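# Pin cable end against reel and lift it high

## Task

Close one gripper on the reel so that one of its fingers pins the cable, close to one of the cable's ends, against the reel. Declare the job finished only while this single grip keeps the reel steady and well above the table, the other arm's gripper holds nothing, that arm stays away from both reel and cable, and any contact between it and the holding arm is no more than light.

## Robot and tools

Robot: two six-joint arms, left_arm and right_arm, each ending in a two-finger parallel gripper with a wrist camera. left_arm's base sits at (+0.038, +0.373, 0) m, quat_wxyz (+1.000, 0, 0, -0.020); right_arm's at (-0.009, -0.309, 0) m, quat_wxyz (+1.000, 0, 0, +0.030). Joint ranges in rad, base to hand: waist -2.618 to 3.054, shoulder 0 to 3.142, elbow 0 to 3.142, wrist pitch -1.571 to 1.571, wrist yaw -1.571 to 1.571, wrist roll -2.094 to 2.094. The elbow cannot fully straighten.

Frame: a single scene frame for everything. Origin on the tabletop midway between the bases, +z up, +x outward across the table, left_arm on the +y side. The arm names do not refer to image left or right. Gripper frame: fingers extend along its +z, and they open and close along its y. end_effector_position is the point between the pads, roughly 1 cm back from the fingertips. Reported hand positions can be off, more so at long reach.

A row: 16 plain numbers, always both arms, in this order: left x, y, z, qw, qx, qy, qz, opening, then the same eight for right. x, y, z are an absolute target position for that gripper in metres in the scene frame; the quaternion is an absolute target orientation, w first, in the same frame. Opening is a scale from -1 (closed) to +1 (fully open, 0.094 m); it is a target, not a change.

execute_actions(actions): a list of up to 15 actions; each action is a list of up to 15 rows, each row applied for one 1/30 s step; if an action has fewer than 15 rows, its final row is repeated to fill 15 steps. An empty list just reports state and images. An action is rejected for both arms if any target lies more than 0.6 m from that gripper's current position along any of the gripper's own axes; if the first action fails this against the last reported state, or any action is malformed, nothing runs. Each step, the commanded pose is clipped to at most 70 mm and 16 degrees from the measured pose, then solved by damped inverse kinematics with position favoured over orientation. A distant target therefore needs several actions; after an action the arm only reaches its last clipped pose. Joint friction can leave a gripper up to about 31 mm short, and very small commands may not move it. To keep an orientation, resend the same quaternion you chose rather than the drifted reported one. To keep an arm still, resend its full last reported pose and desired opening each call.

move(target, speed, blocking): target is one 16-number row of absolute poses as above. Each gripper follows a straight path toward its pose, turning the short way; all paths finish together, lasting 0.5 to 10 s (cut off at 10 s). speed is the top path speed in m/s, 0.002 to 0.5, default 0.25; rotation is capped at twice that in rad/s. Openings are applied at the start. Paths ignore obstacles and the other arm, grippers lag and may overshoot speed, and faster or deeper contact hits harder. With blocking=false you get a result after 0.5 s while motion continues; use wait(0) to check, and send no rows or moves until a result shows the move ended (or call stop). The extra "move:" line gives the ending (done, off_target, moving, held, fault; if one arm is named, the other finished), the limits that acted (paced = the pose sent was clipped; held = a check blocked some steps, after which the arm may surge), and each gripper's distance from its pose.

wait(seconds): 0 to 10; arms hold their last command, a running move continues, and it returns early when the move ends. stop(): brakes the running move; braking needs room; fingers continue. zoom_image(camera, region): camera is one of cam_head_left, cam_head_right, cam_high, cam_low (504x504), cam_left_wrist, cam_right_wrist (616x616); region [x0, y0, x1, y1] in pixels from the top-left, at most 504 by 504. read_manual(section): only "licences", no motion. finished_scene(scene): ends the given scene irreversibly after the last command has been held; call it only once the goal is stable.

Results: a state line per arm with position and quat_wxyz; "Hand target" lines showing the pose each controller now steers toward; "pose unreachable" when a clearance check altered or blocked an arm's command; grip_measured on the command scale, with the final Joint positions value being the actual opening in metres (each gripper may read up to about 1 mm off); joint torques (offsets, noise, not zero in free air); FAULT, MOTOR HOT (75 °C) and OVER-TEMPERATURE FAULT lines (90 °C pauses that arm 10 s; 100 °C drops it). Camera calibration lines give K, distortion and world-to-camera transforms; fixed cameras are pinhole with radial distortion, wrist cameras fisheye.

Gripping: to hold something, command an opening below grip_measured; about 0.03 below holds firmly, less holds more gently. Pads push roughly 50 to 62 N, less on parts under about 2 mm thick, with a brief spike on first contact.

Avoid: knocking or placing anything off the table, dropping the reel, slamming or pressing hard into things, and letting the arms collide or push on each other. Long holding heats motors, so keep holds brief. Loose objects may occasionally get a short push from outside. The robot keeps its last command while you compose a reply.

Each tool is called after "Call:" as name(argument=value, ...), one argument or row to a line, values as JSON.

## Session

Call:
execute_actions(
  actions=[],
)

Scene clock: 0.00 s.
left_arm: end_effector_position=(+0.1820, +0.6933, +0.1383) grip_measured=+1.000 end_effector_quat_wxyz=(-0.226, +0.950, -0.116, +0.183) | right_arm: end_effector_position=(+0.4256, -0.0529, +0.2496) grip_measured=+1.000 end_effector_quat_wxyz=(+0.553, -0.389, +0.530, +0.511)
Joint positions: left_arm=[ 1.323  1.407  1.052 -0.689  0.277 -1.69   0.094] | right_arm=[ 0.157  2.03   1.165  1.195 -1.142  0.415  0.094]
Joint velocities: left_arm=[ 0.002  0.002  0.002 -0.007 -0.007  0.037  0.   ] | right_arm=[ 0.012 -0.012 -0.017 -0.139 -0.066 -0.081  0.   ]
Joint torques (N m, as the arm reports them, + toward a larger angle): no reading
Hand target (left_arm): +0.182, +0.693, +0.138; -0.226, +0.950, -0.116, +0.183
Hand target (right_arm): +0.426, -0.053, +0.250; +0.553, -0.389, +0.530, +0.511

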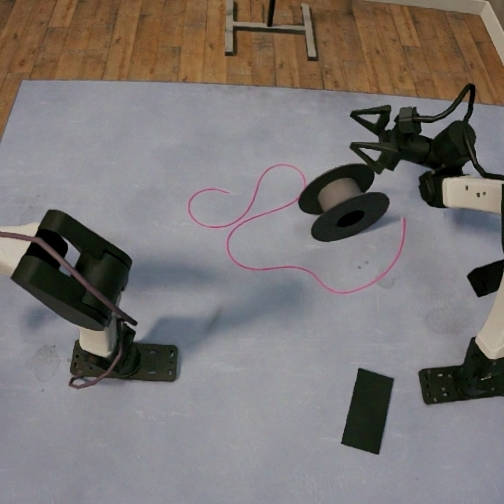

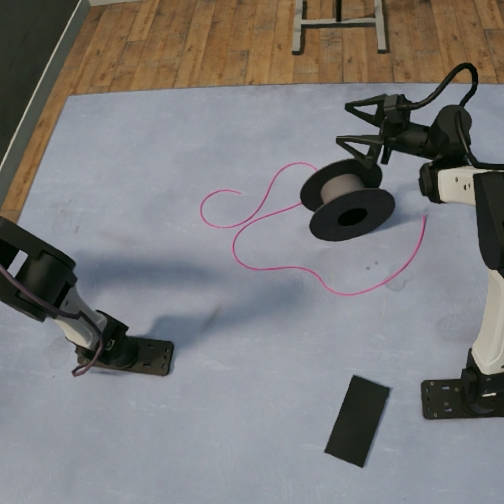

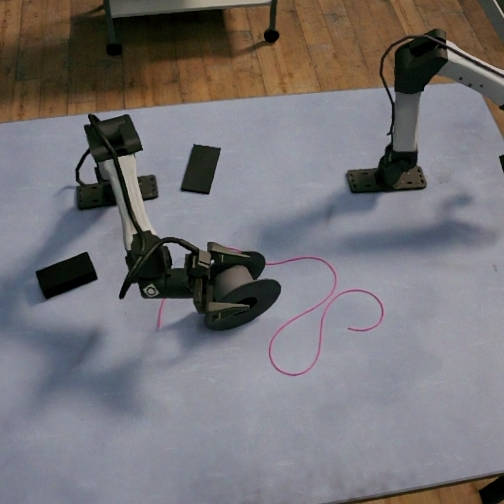

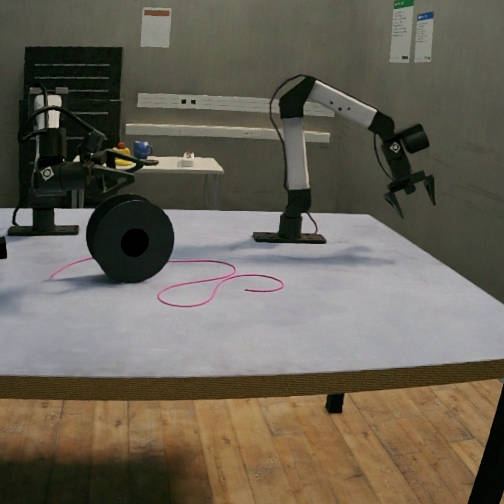

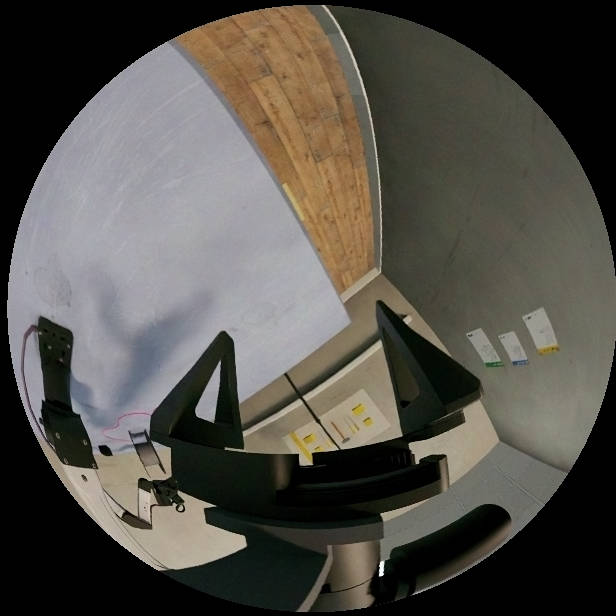

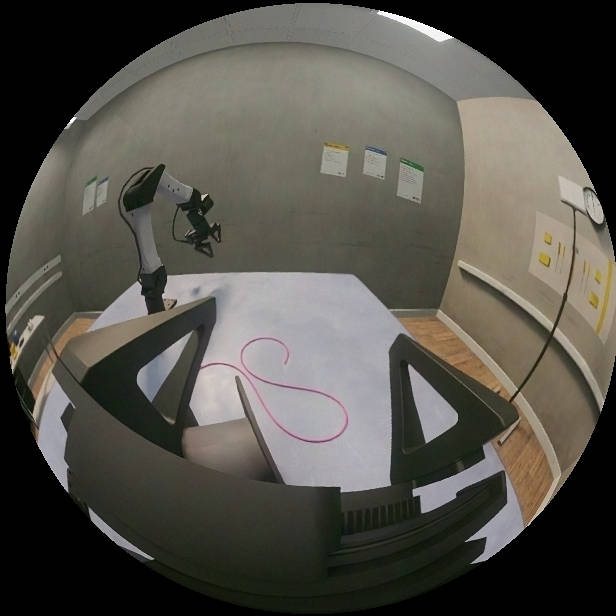

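Call:
move(
  target=[0.2,0.35,0.25,0,0.95,-0.3,0,1,0.34,-0.23,0.3,0,0.98,-0.2,0,1],
  speed=0.4,
)

Call:
move(
  target=[0.2,0.35,0.25,0,0.95,-0.3,0,1,0.33,-0.235,0.08,0,0.98,-0.2,0,0],
)

Scene clock: 37.40 s.
left_arm: end_effector_position=(+0.2024, +0.3460, +0.2426) grip_measured=+1.000 end_effector_quat_wxyz=(+0.028, +0.864, -0.439, +0.245) | right_arm: end_effector_position=(+0.3459, -0.2288, +0.3004) grip_measured=+1.000 end_effector_quat_wxyz=(+0.707, -0.686, +0.167, -0.035)
Joint positions: left_arm=[ 0.228  0.92   1.263 -1.543  0.34  -2.078  0.094] | right_arm=[-0.331  1.53   0.923  0.785 -1.554 -1.203  0.094]
Joint velocities: left_arm=[-0.012 -0.002  0.002  0.037 -0.037 -0.007  0.   ] | right_arm=[-0.007 -0.002 -0.002  0.007  0.007 -0.007  0.   ]
Joint torques (N m, as the arm reports them, + toward a larger angle): left_arm=[-0.01 -0.17  8.74  0.86  0.23 -0.15] | right_arm=[-0.96 -6.63  4.86  1.29  0.04 -0.04]
Hand target (left_arm): +0.200, +0.343, +0.249; +0.029, +0.862, -0.438, +0.254
Hand target (right_arm): +0.342, -0.232, +0.300; +0.707, -0.687, +0.166, -0.040
Off the commanded pose (left_arm): 0.009 m, 34 deg; orientation clipped at the last step of the last action.
Off the commanded pose (right_arm): 0.006 m, 90 deg; orientation clipped at the last step of the last action.
joint sent to its limit (left arm) — the command would take joint 4 (wrist pitch) past its lower limit and joint 6 (wrist roll) past its lower limit, so those joints were sent only as far as their limits.
joint sent to its limit (right arm) — the command would take joint 5 (wrist yaw) past its lower limit, so that joint was sent only as far as its limit.
move: off_target (left_arm, right_arm); limits=paced
camera_calibration (this result's frames):
cam_left_wrist: T_world_to_cam=[[0.825076, 0.47207, 0.310484, -0.414592], [-0.1293, -0.377177, 0.917071, -0.0445392], [0.550029, -0.796798, -0.250161, 0.343467], [0, 0, 0, 1]] pos_world=[0.147394, 0.452591, 0.255492]
cam_right_wrist: T_world_to_cam=[[-0.0312898, 0.0273546, 0.999136, -0.283664], [0.614892, -0.787555, 0.0408183, -0.3902], [0.787991, 0.615637, 0.0078223, -0.0431632], [0, 0, 0, 1]] pos_world=[0.265067, -0.272972, 0.299684]

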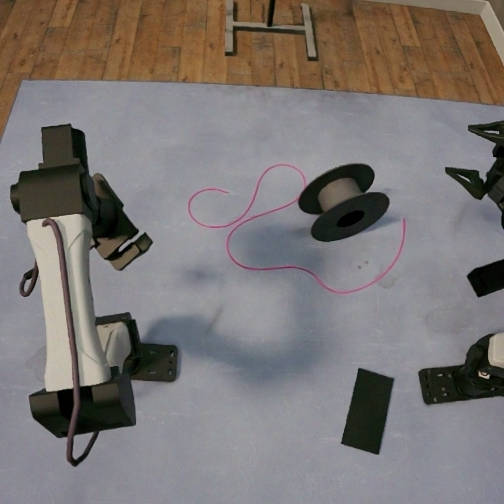

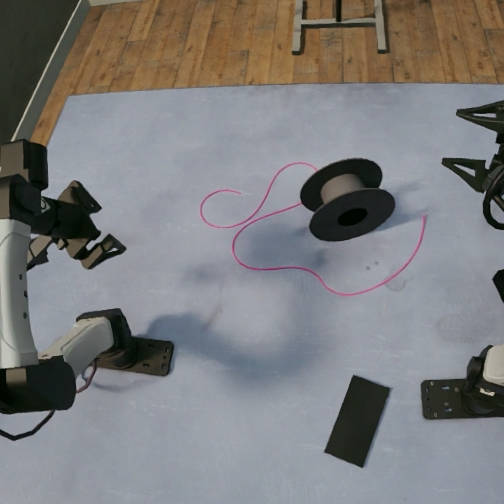

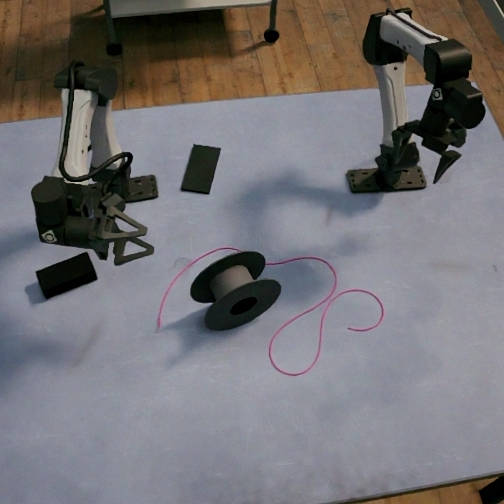

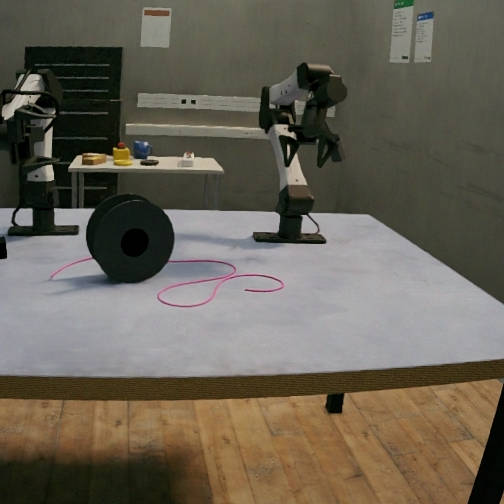

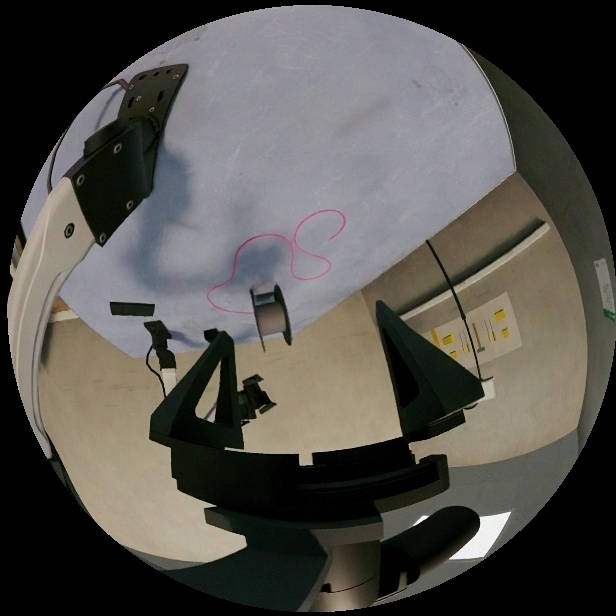

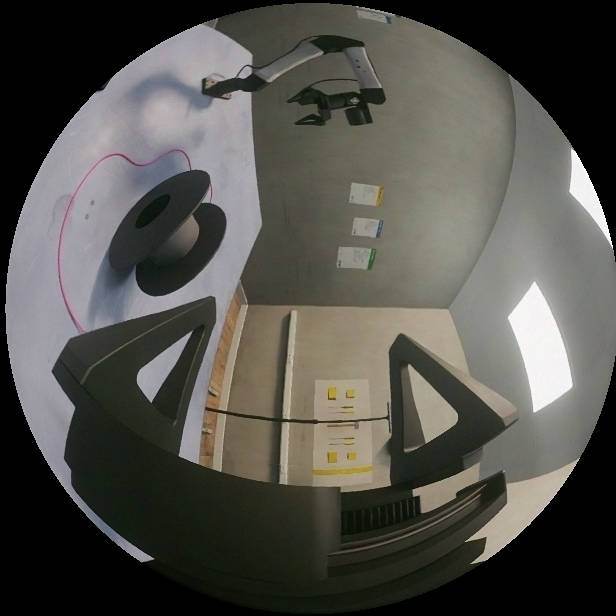

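Scene clock: 42.87 s.
left_arm: end_effector_position=(+0.2029, +0.3478, +0.2450) grip_measured=+1.000 end_effector_quat_wxyz=(+0.021, +0.864, -0.438, +0.245) | right_arm: end_effector_position=(+0.3292, -0.2372, +0.0740) grip_measured=+0.001 end_effector_quat_wxyz=(+0.070, +0.925, -0.370, +0.043)
Joint positions: left_arm=[ 0.228  0.92   1.274 -1.544  0.329 -2.078  0.094] | right_arm=[ 0.23   1.883  1.454 -1.161  0.163 -2.089  0.047]
Joint velocities: left_arm=[-0.007 -0.017  0.007 -0.007  0.066 -0.007  0.   ] | right_arm=[-0.002  0.017  0.012 -0.051 -0.007 -0.007  0.   ]
Joint torques (N m, as the arm reports them, + toward a larger angle): left_arm=[ 0.62 -0.36  8.17  0.88 -0.04 -0.14] | right_arm=[ 1.12 -7.26  7.37  0.04  0.13 -0.12]
Hand target (left_arm): +0.200, +0.350, +0.249; +0.012, +0.867, -0.432, +0.248
Hand target (right_arm): +0.333, -0.233, +0.078; +0.072, +0.928, -0.362, +0.048
Off the commanded pose (left_arm): 0.006 m, 34 deg; orientation clipped at the last step of the last action.
Off the commanded pose (right_arm): 0.006 m, 23 deg; orientation clipped at the last step of the last action.
joint sent to its limit (left arm) — the command would take joint 4 (wrist pitch) past its lower limit and joint 6 (wrist roll) past its lower limit, so those joints were sent only as far as their limits.
joint sent to its limit (right arm) — the command would take joint 6 (wrist roll) past its lower limit, so that joint was sent only as far as its limit.
move: off_target (left_arm, right_arm); limits=paced
camera_calibration (this result's frames):
cam_left_wrist: T_world_to_cam=[[0.820853, 0.471643, 0.322109, -0.41851], [-0.134661, -0.388254, 0.911661, -0.0397245], [0.555038, -0.791715, -0.255188, 0.343715], [0, 0, 0, 1]] pos_world=[0.14741, 0.454088, 0.258733]
cam_right_wrist: T_world_to_cam=[[0.511322, 0.847232, -0.14404, 0.0427478], [0.688563, -0.303598, 0.658566, -0.332504], [0.514228, -0.43592, -0.738609, -0.127216], [0, 0, 0, 1]] pos_world=[0.27251, -0.192621, 0.13117]

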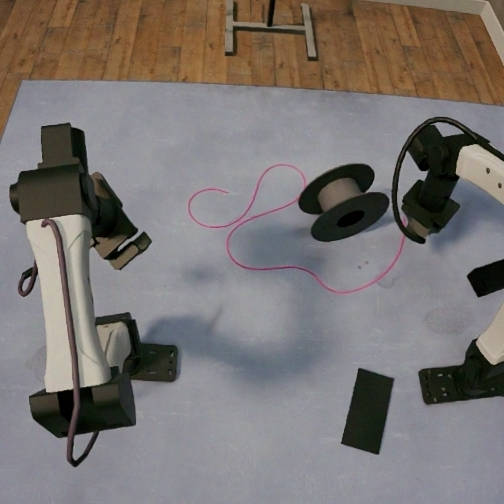

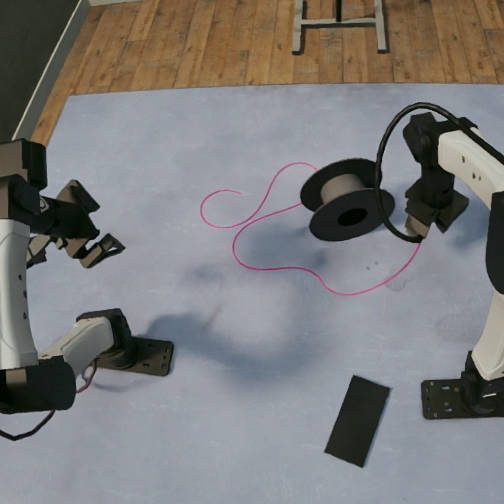

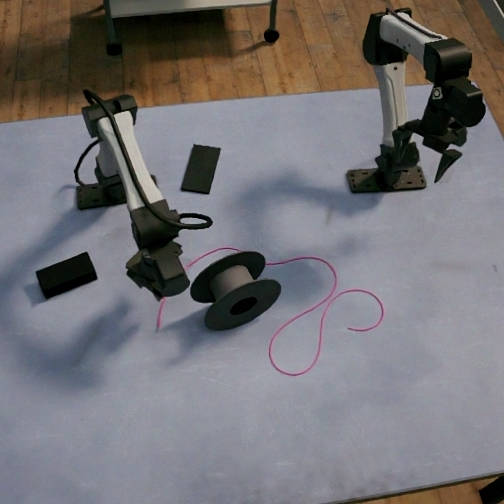

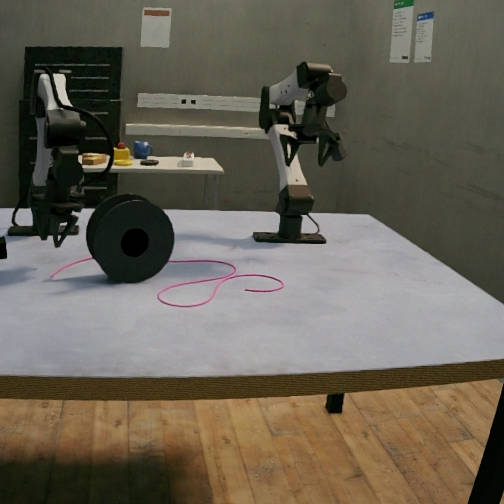

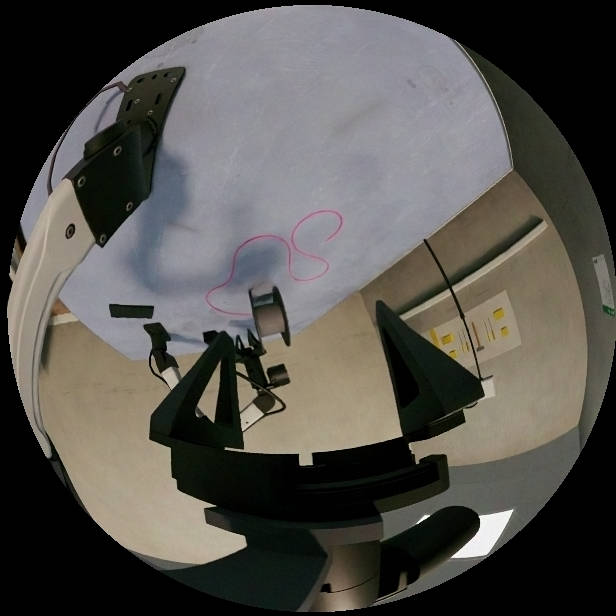

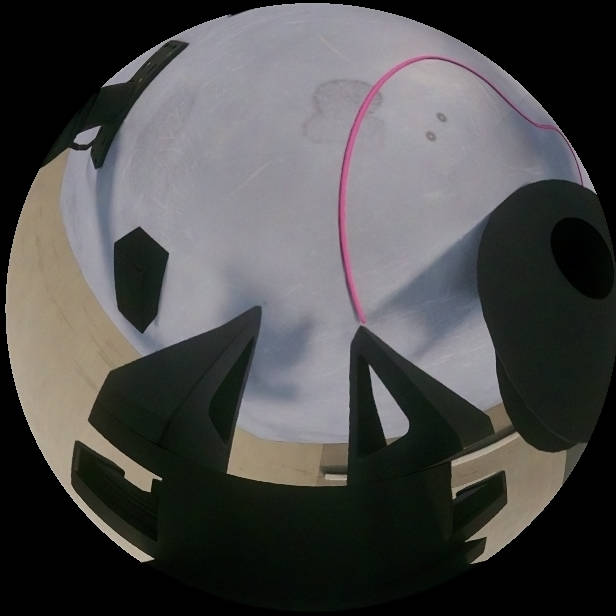

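Call:
move(
  target=[0.25,0.2,0.25,0.581,0.404,0.581,-0.404,1,0.3,-0.27,0.22,0,0.6,-0.8,0,0],
  speed=0.4,
)

Call:
move(
  target=[0.25,0.2,0.25,0.581,0.404,0.581,-0.404,1,0.32,-0.23,0.22,0,-0.2,-0.98,0,0],
  speed=0.4,
)

Call:
move(
  target=[0.25,0.2,0.25,0.581,0.404,0.581,-0.404,1,0.33,-0.22,0.05,0,-0.2,-0.98,0,0],
)

Scene clock: 64.17 s.
left_arm: end_effector_position=(+0.2451, +0.2028, +0.2454) grip_measured=+1.000 end_effector_quat_wxyz=(+0.678, +0.678, -0.197, +0.205) | right_arm: end_effector_position=(+0.2985, -0.2693, +0.2092) grip_measured=+0.001 end_effector_quat_wxyz=(+0.037, -0.608, +0.793, -0.029)
Joint positions: left_arm=[ 0.048  1.481  0.975 -1.552  1.575 -2.079  0.094] | right_arm=[ 0.076  1.673  1.746 -1.551  0.014 -1.174  0.047]
Joint velocities: left_arm=[-0.012 -0.002 -0.002  0.051 -0.007  0.051  0.   ] | right_arm=[ 0.007  0.012 -0.012  0.037  0.066 -0.022 -0.   ]
Joint torques (N m, as the arm reports them, + toward a larger angle): left_arm=[-0.41 -3.04  7.85 -0.43  0.71 -0.23] | right_arm=[-1.06 -7.17  7.1   0.43 -0.11  0.03]
Hand target (left_arm): +0.249, +0.201, +0.247; +0.683, +0.676, -0.192, +0.199
Hand target (right_arm): +0.300, -0.272, +0.220; +0.055, -0.599, +0.799, -0.033
Off the commanded pose (left_arm): 0.007 m, 124 deg; orientation clipped at the last step of the last action.
Off the commanded pose (right_arm): 0.011 m, 6 deg.
joint sent to its limit (left arm) — the command would take joint 4 (wrist pitch) past its lower limit, joint 5 (wrist yaw) past its upper limit and joint 6 (wrist roll) past its lower limit, so those joints were sent only as far as their limits.
joint sent to its limit (right arm) — the command would take joint 4 (wrist pitch) past its lower limit, so that joint was sent only as far as its limit.
move: off_target (left_arm, right_arm); limits=paced
camera_calibration (this result's frames):
cam_left_wrist: T_world_to_cam=[[0.696382, 0.0729914, -0.71395, -0.0193185], [0.420933, 0.764189, 0.488703, -0.356867], [0.581264, -0.640849, 0.501443, -0.0171416], [0, 0, 0, 1]] pos_world=[0.173634, 0.263139, 0.169205]
cam_right_wrist: T_world_to_cam=[[0.996653, -0.0350534, 0.0738502, -0.32294], [-0.0714067, -0.813094, 0.577736, -0.303537], [0.0397955, -0.581076, -0.812876, 0.0925188], [0, 0, 0, 1]] pos_world=[0.296503, -0.204364, 0.27442]

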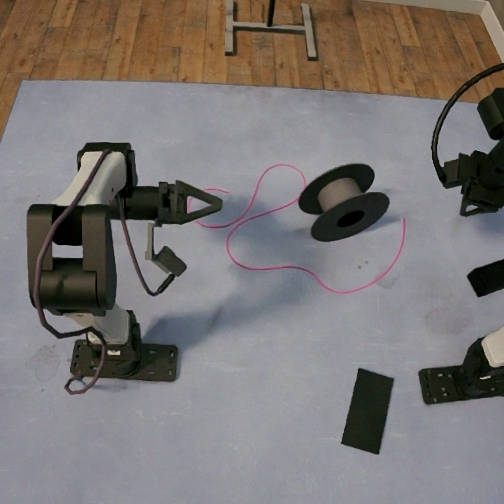

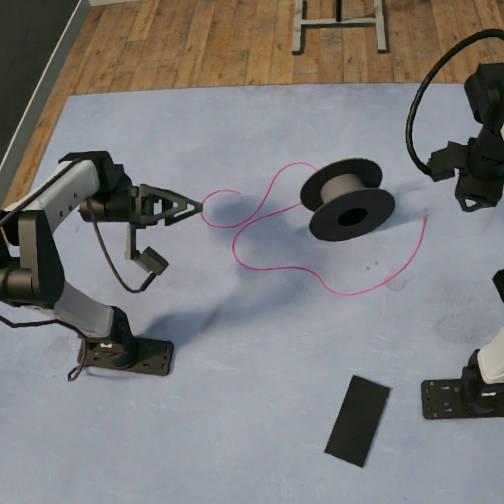

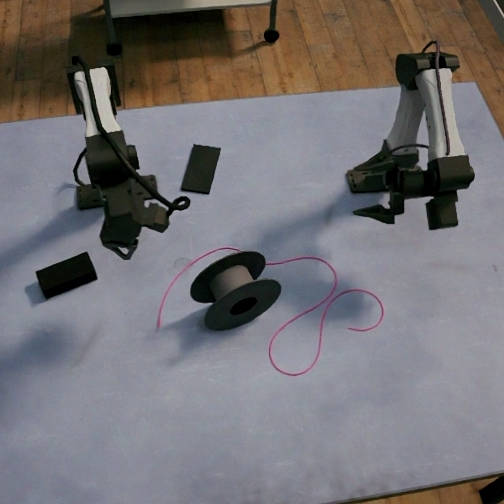

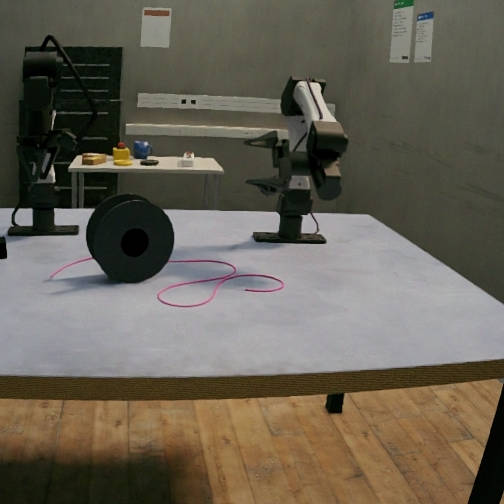

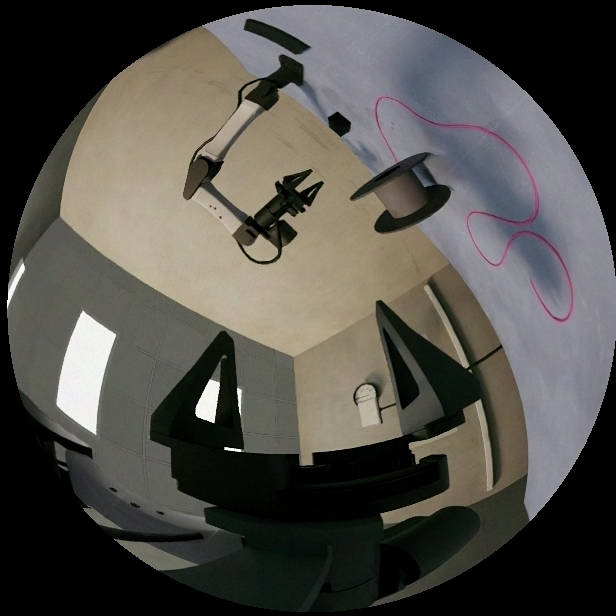

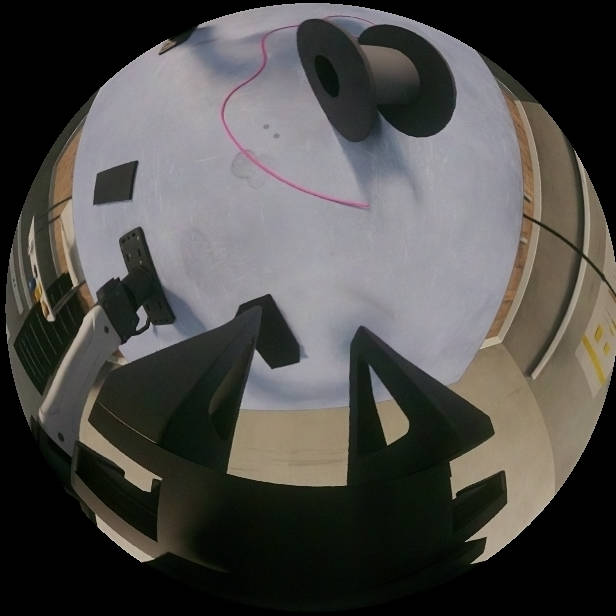

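Scene clock: 67.50 s.
left_arm: end_effector_position=(+0.2461, +0.2019, +0.2482) grip_measured=+1.000 end_effector_quat_wxyz=(+0.678, +0.676, -0.203, +0.208) | right_arm: end_effector_position=(+0.3165, -0.2355, +0.2156) grip_measured=+0.001 end_effector_quat_wxyz=(+0.059, +0.201, +0.978, +0.022)
Joint positions: left_arm=[ 0.043  1.481  0.988 -1.552  1.576 -2.079  0.094] | right_arm=[ 0.166  1.744  1.852 -1.553  0.008  0.631  0.047]
Joint velocities: left_arm=[-0.017 -0.002  0.002 -0.022  0.037 -0.051  0.   ] | right_arm=[ 0.017 -0.002 -0.007 -0.037  0.037  0.081 -0.   ]
Joint torques (N m, as the arm reports them, + toward a larger angle): left_arm=[-0.41 -2.93  7.86 -0.43  0.71 -0.23] | right_arm=[ 1.07 -5.92  7.26  0.57  0.    0.03]
Hand target (left_arm): +0.250, +0.200, +0.249; +0.682, +0.675, -0.198, +0.201
Hand target (right_arm): +0.319, -0.229, +0.219; +0.062, +0.199, +0.978, +0.029
Off the commanded pose (left_arm): 0.005 m, 125 deg; orientation clipped at the last step of the last action.
Off the commanded pose (right_arm): 0.008 m, 7 deg.
joint sent to its limit (left arm) — the command would take joint 4 (wrist pitch) past its lower limit, joint 5 (wrist yaw) past its upper limit and joint 6 (wrist roll) past its lower limit, so those joints were sent only as far as their limits.
joint sent to its limit (right arm) — the command would take joint 4 (wrist pitch) past its lower limit, so that joint was sent only as far as its limit.
move: off_target (left_arm, right_arm); limits=paced
camera_calibration (this result's frames):
cam_left_wrist: T_world_to_cam=[[0.705899, 0.0697204, -0.704873, -0.0218465], [0.417919, 0.762471, 0.493945, -0.358113], [0.571884, -0.643255, 0.50909, -0.0187824], [0, 0, 0, 1]] pos_world=[0.175825, 0.262492, 0.171051]
cam_right_wrist: T_world_to_cam=[[-0.172413, -0.983072, -0.062001, -0.164141], [-0.86882, 0.122113, 0.479833, 0.215246], [-0.464139, 0.136597, -0.875166, 0.458625], [0, 0, 0, 1]] pos_world=[0.371576, -0.250293, 0.287914]

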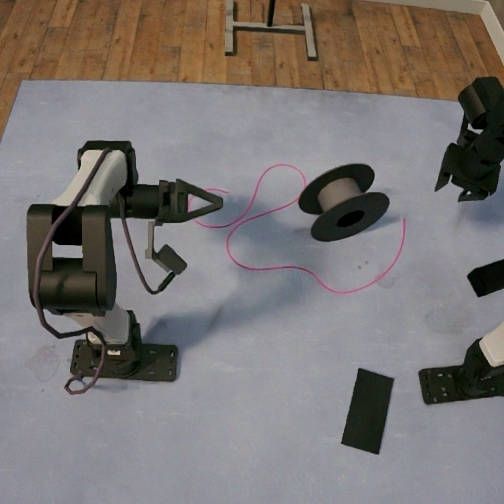

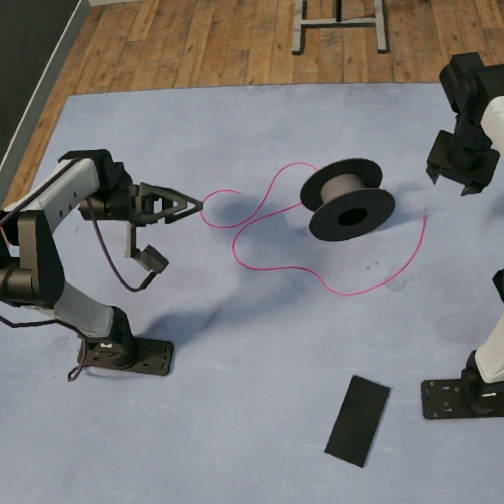

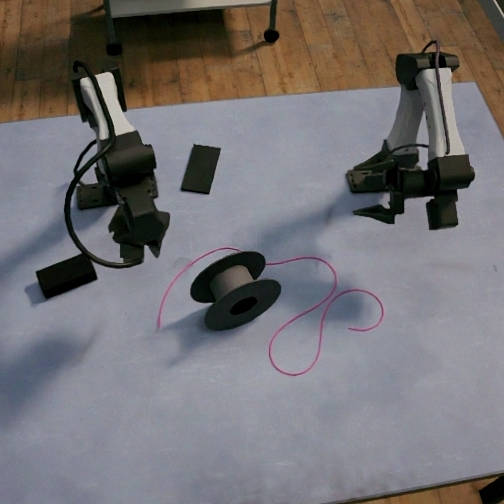

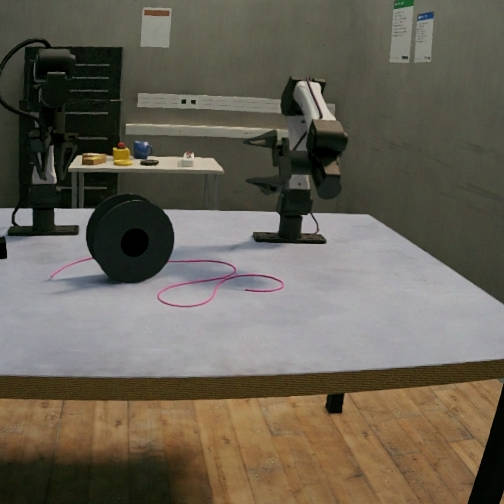

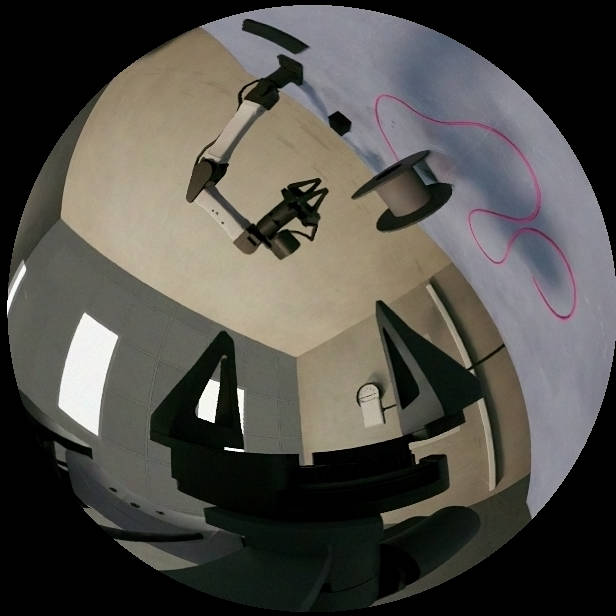

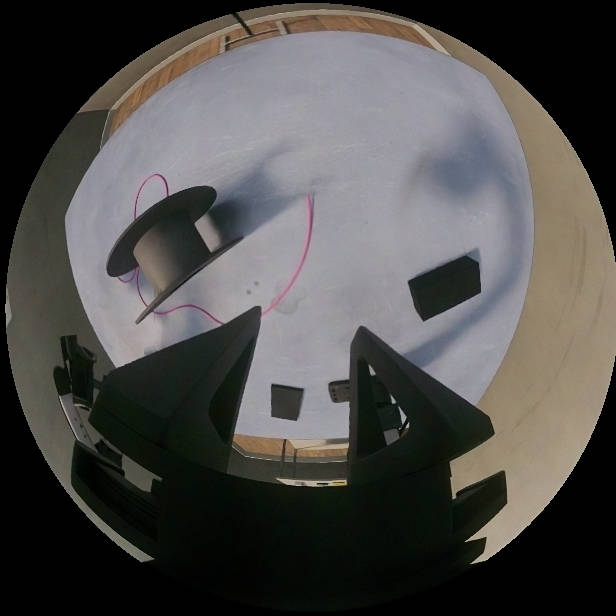

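Scene clock: 72.23 s.
left_arm: end_effector_position=(+0.2461, +0.2019, +0.2482) grip_measured=+1.000 end_effector_quat_wxyz=(+0.678, +0.676, -0.203, +0.208) | right_arm: end_effector_position=(+0.3339, -0.2262, +0.0554) grip_measured=+0.001 end_effector_quat_wxyz=(+0.006, +0.205, +0.979, -0.001)
Joint positions: left_arm=[ 0.043  1.481  0.988 -1.552  1.576 -2.079  0.094] | right_arm=[ 0.18   1.901  1.413 -1.073  0.007  0.652  0.047]
Joint velocities: left_arm=[ 0.002  0.002 -0.007 -0.022 -0.095 -0.007  0.   ] | right_arm=[-0.007 -0.007 -0.007 -0.051 -0.051 -0.051 -0.001]
Joint torques (N m, as the arm reports them, + toward a larger angle): left_arm=[-0.33 -2.97  7.9  -0.43  0.68 -0.24] | right_arm=[ 1.42 -7.61  4.31  0.45 -0.04 -0.01]
Hand target (left_arm): +0.250, +0.200, +0.249; +0.682, +0.675, -0.198, +0.201
Hand target (right_arm): +0.330, -0.220, +0.049; -0.000, +0.199, +0.980, +0.000
Off the commanded pose (left_arm): 0.005 m, 125 deg; orientation clipped at the last step of the last action.
Off the commanded pose (right_arm): 0.009 m, 1 deg.
joint sent to its limit (left arm) — the command would take joint 4 (wrist pitch) past its lower limit, joint 5 (wrist yaw) past its upper limit and joint 6 (wrist roll) past its lower limit, so those joints were sent only as far as their limits.
move: off_target (left_arm); limits=paced
camera_calibration (this result's frames):
cam_left_wrist: T_world_to_cam=[[0.705899, 0.0697204, -0.704873, -0.0218465], [0.417919, 0.762471, 0.493945, -0.358113], [0.571884, -0.643255, 0.50909, -0.0187824], [0, 0, 0, 1]] pos_world=[0.175825, 0.262492, 0.171051]
cam_right_wrist: T_world_to_cam=[[-0.183248, -0.982917, -0.0171777, -0.16079], [-0.80824, 0.140689, 0.571799, 0.284961], [-0.559614, 0.118665, -0.820214, 0.349947], [0, 0, 0, 1]] pos_world=[0.396688, -0.23966, 0.121328]

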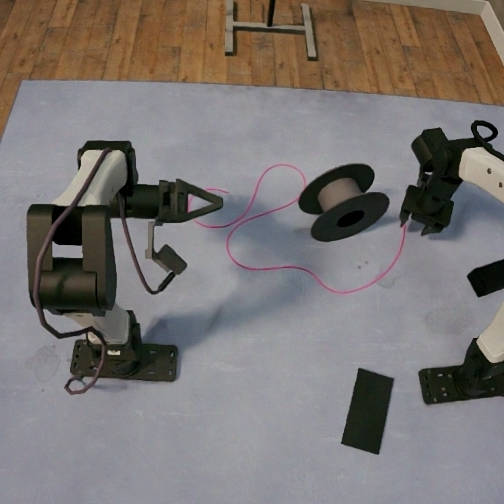

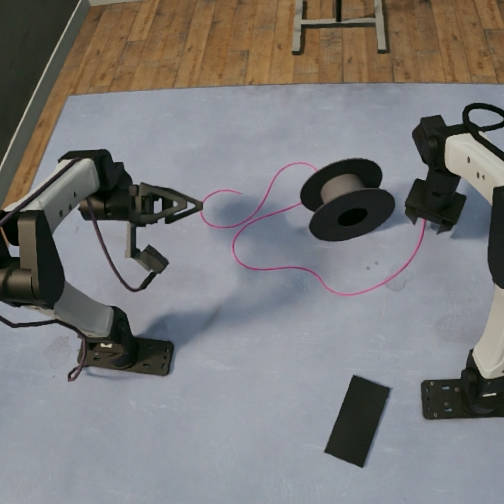

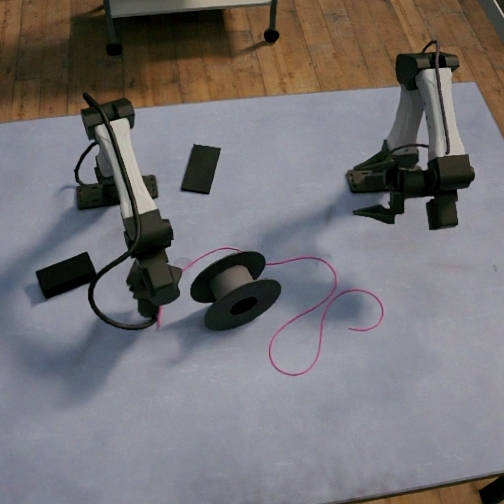

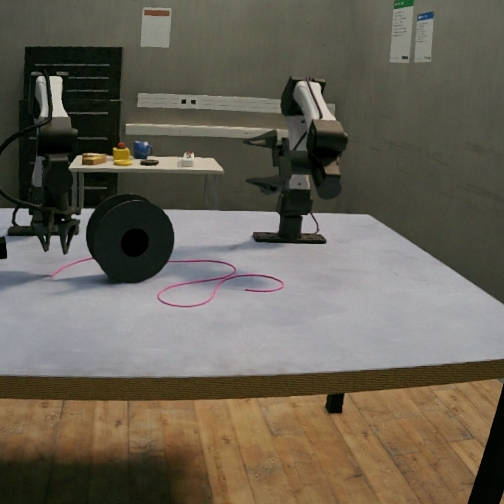

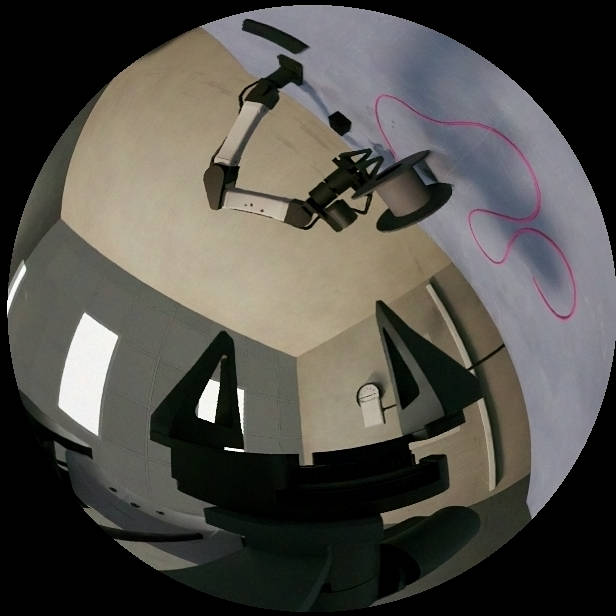

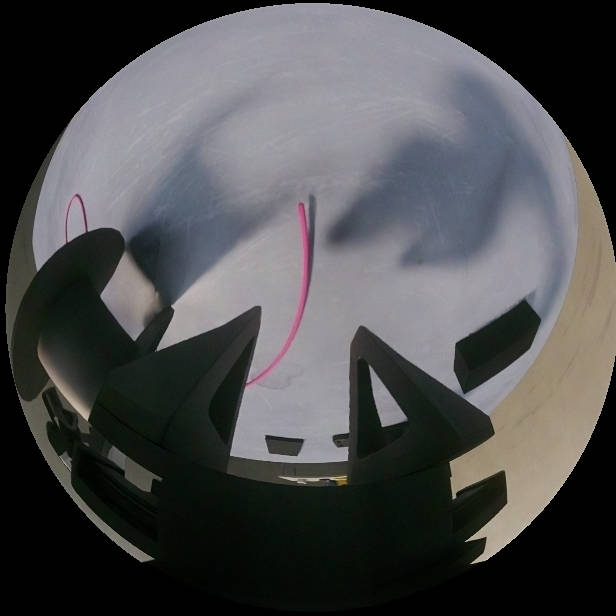

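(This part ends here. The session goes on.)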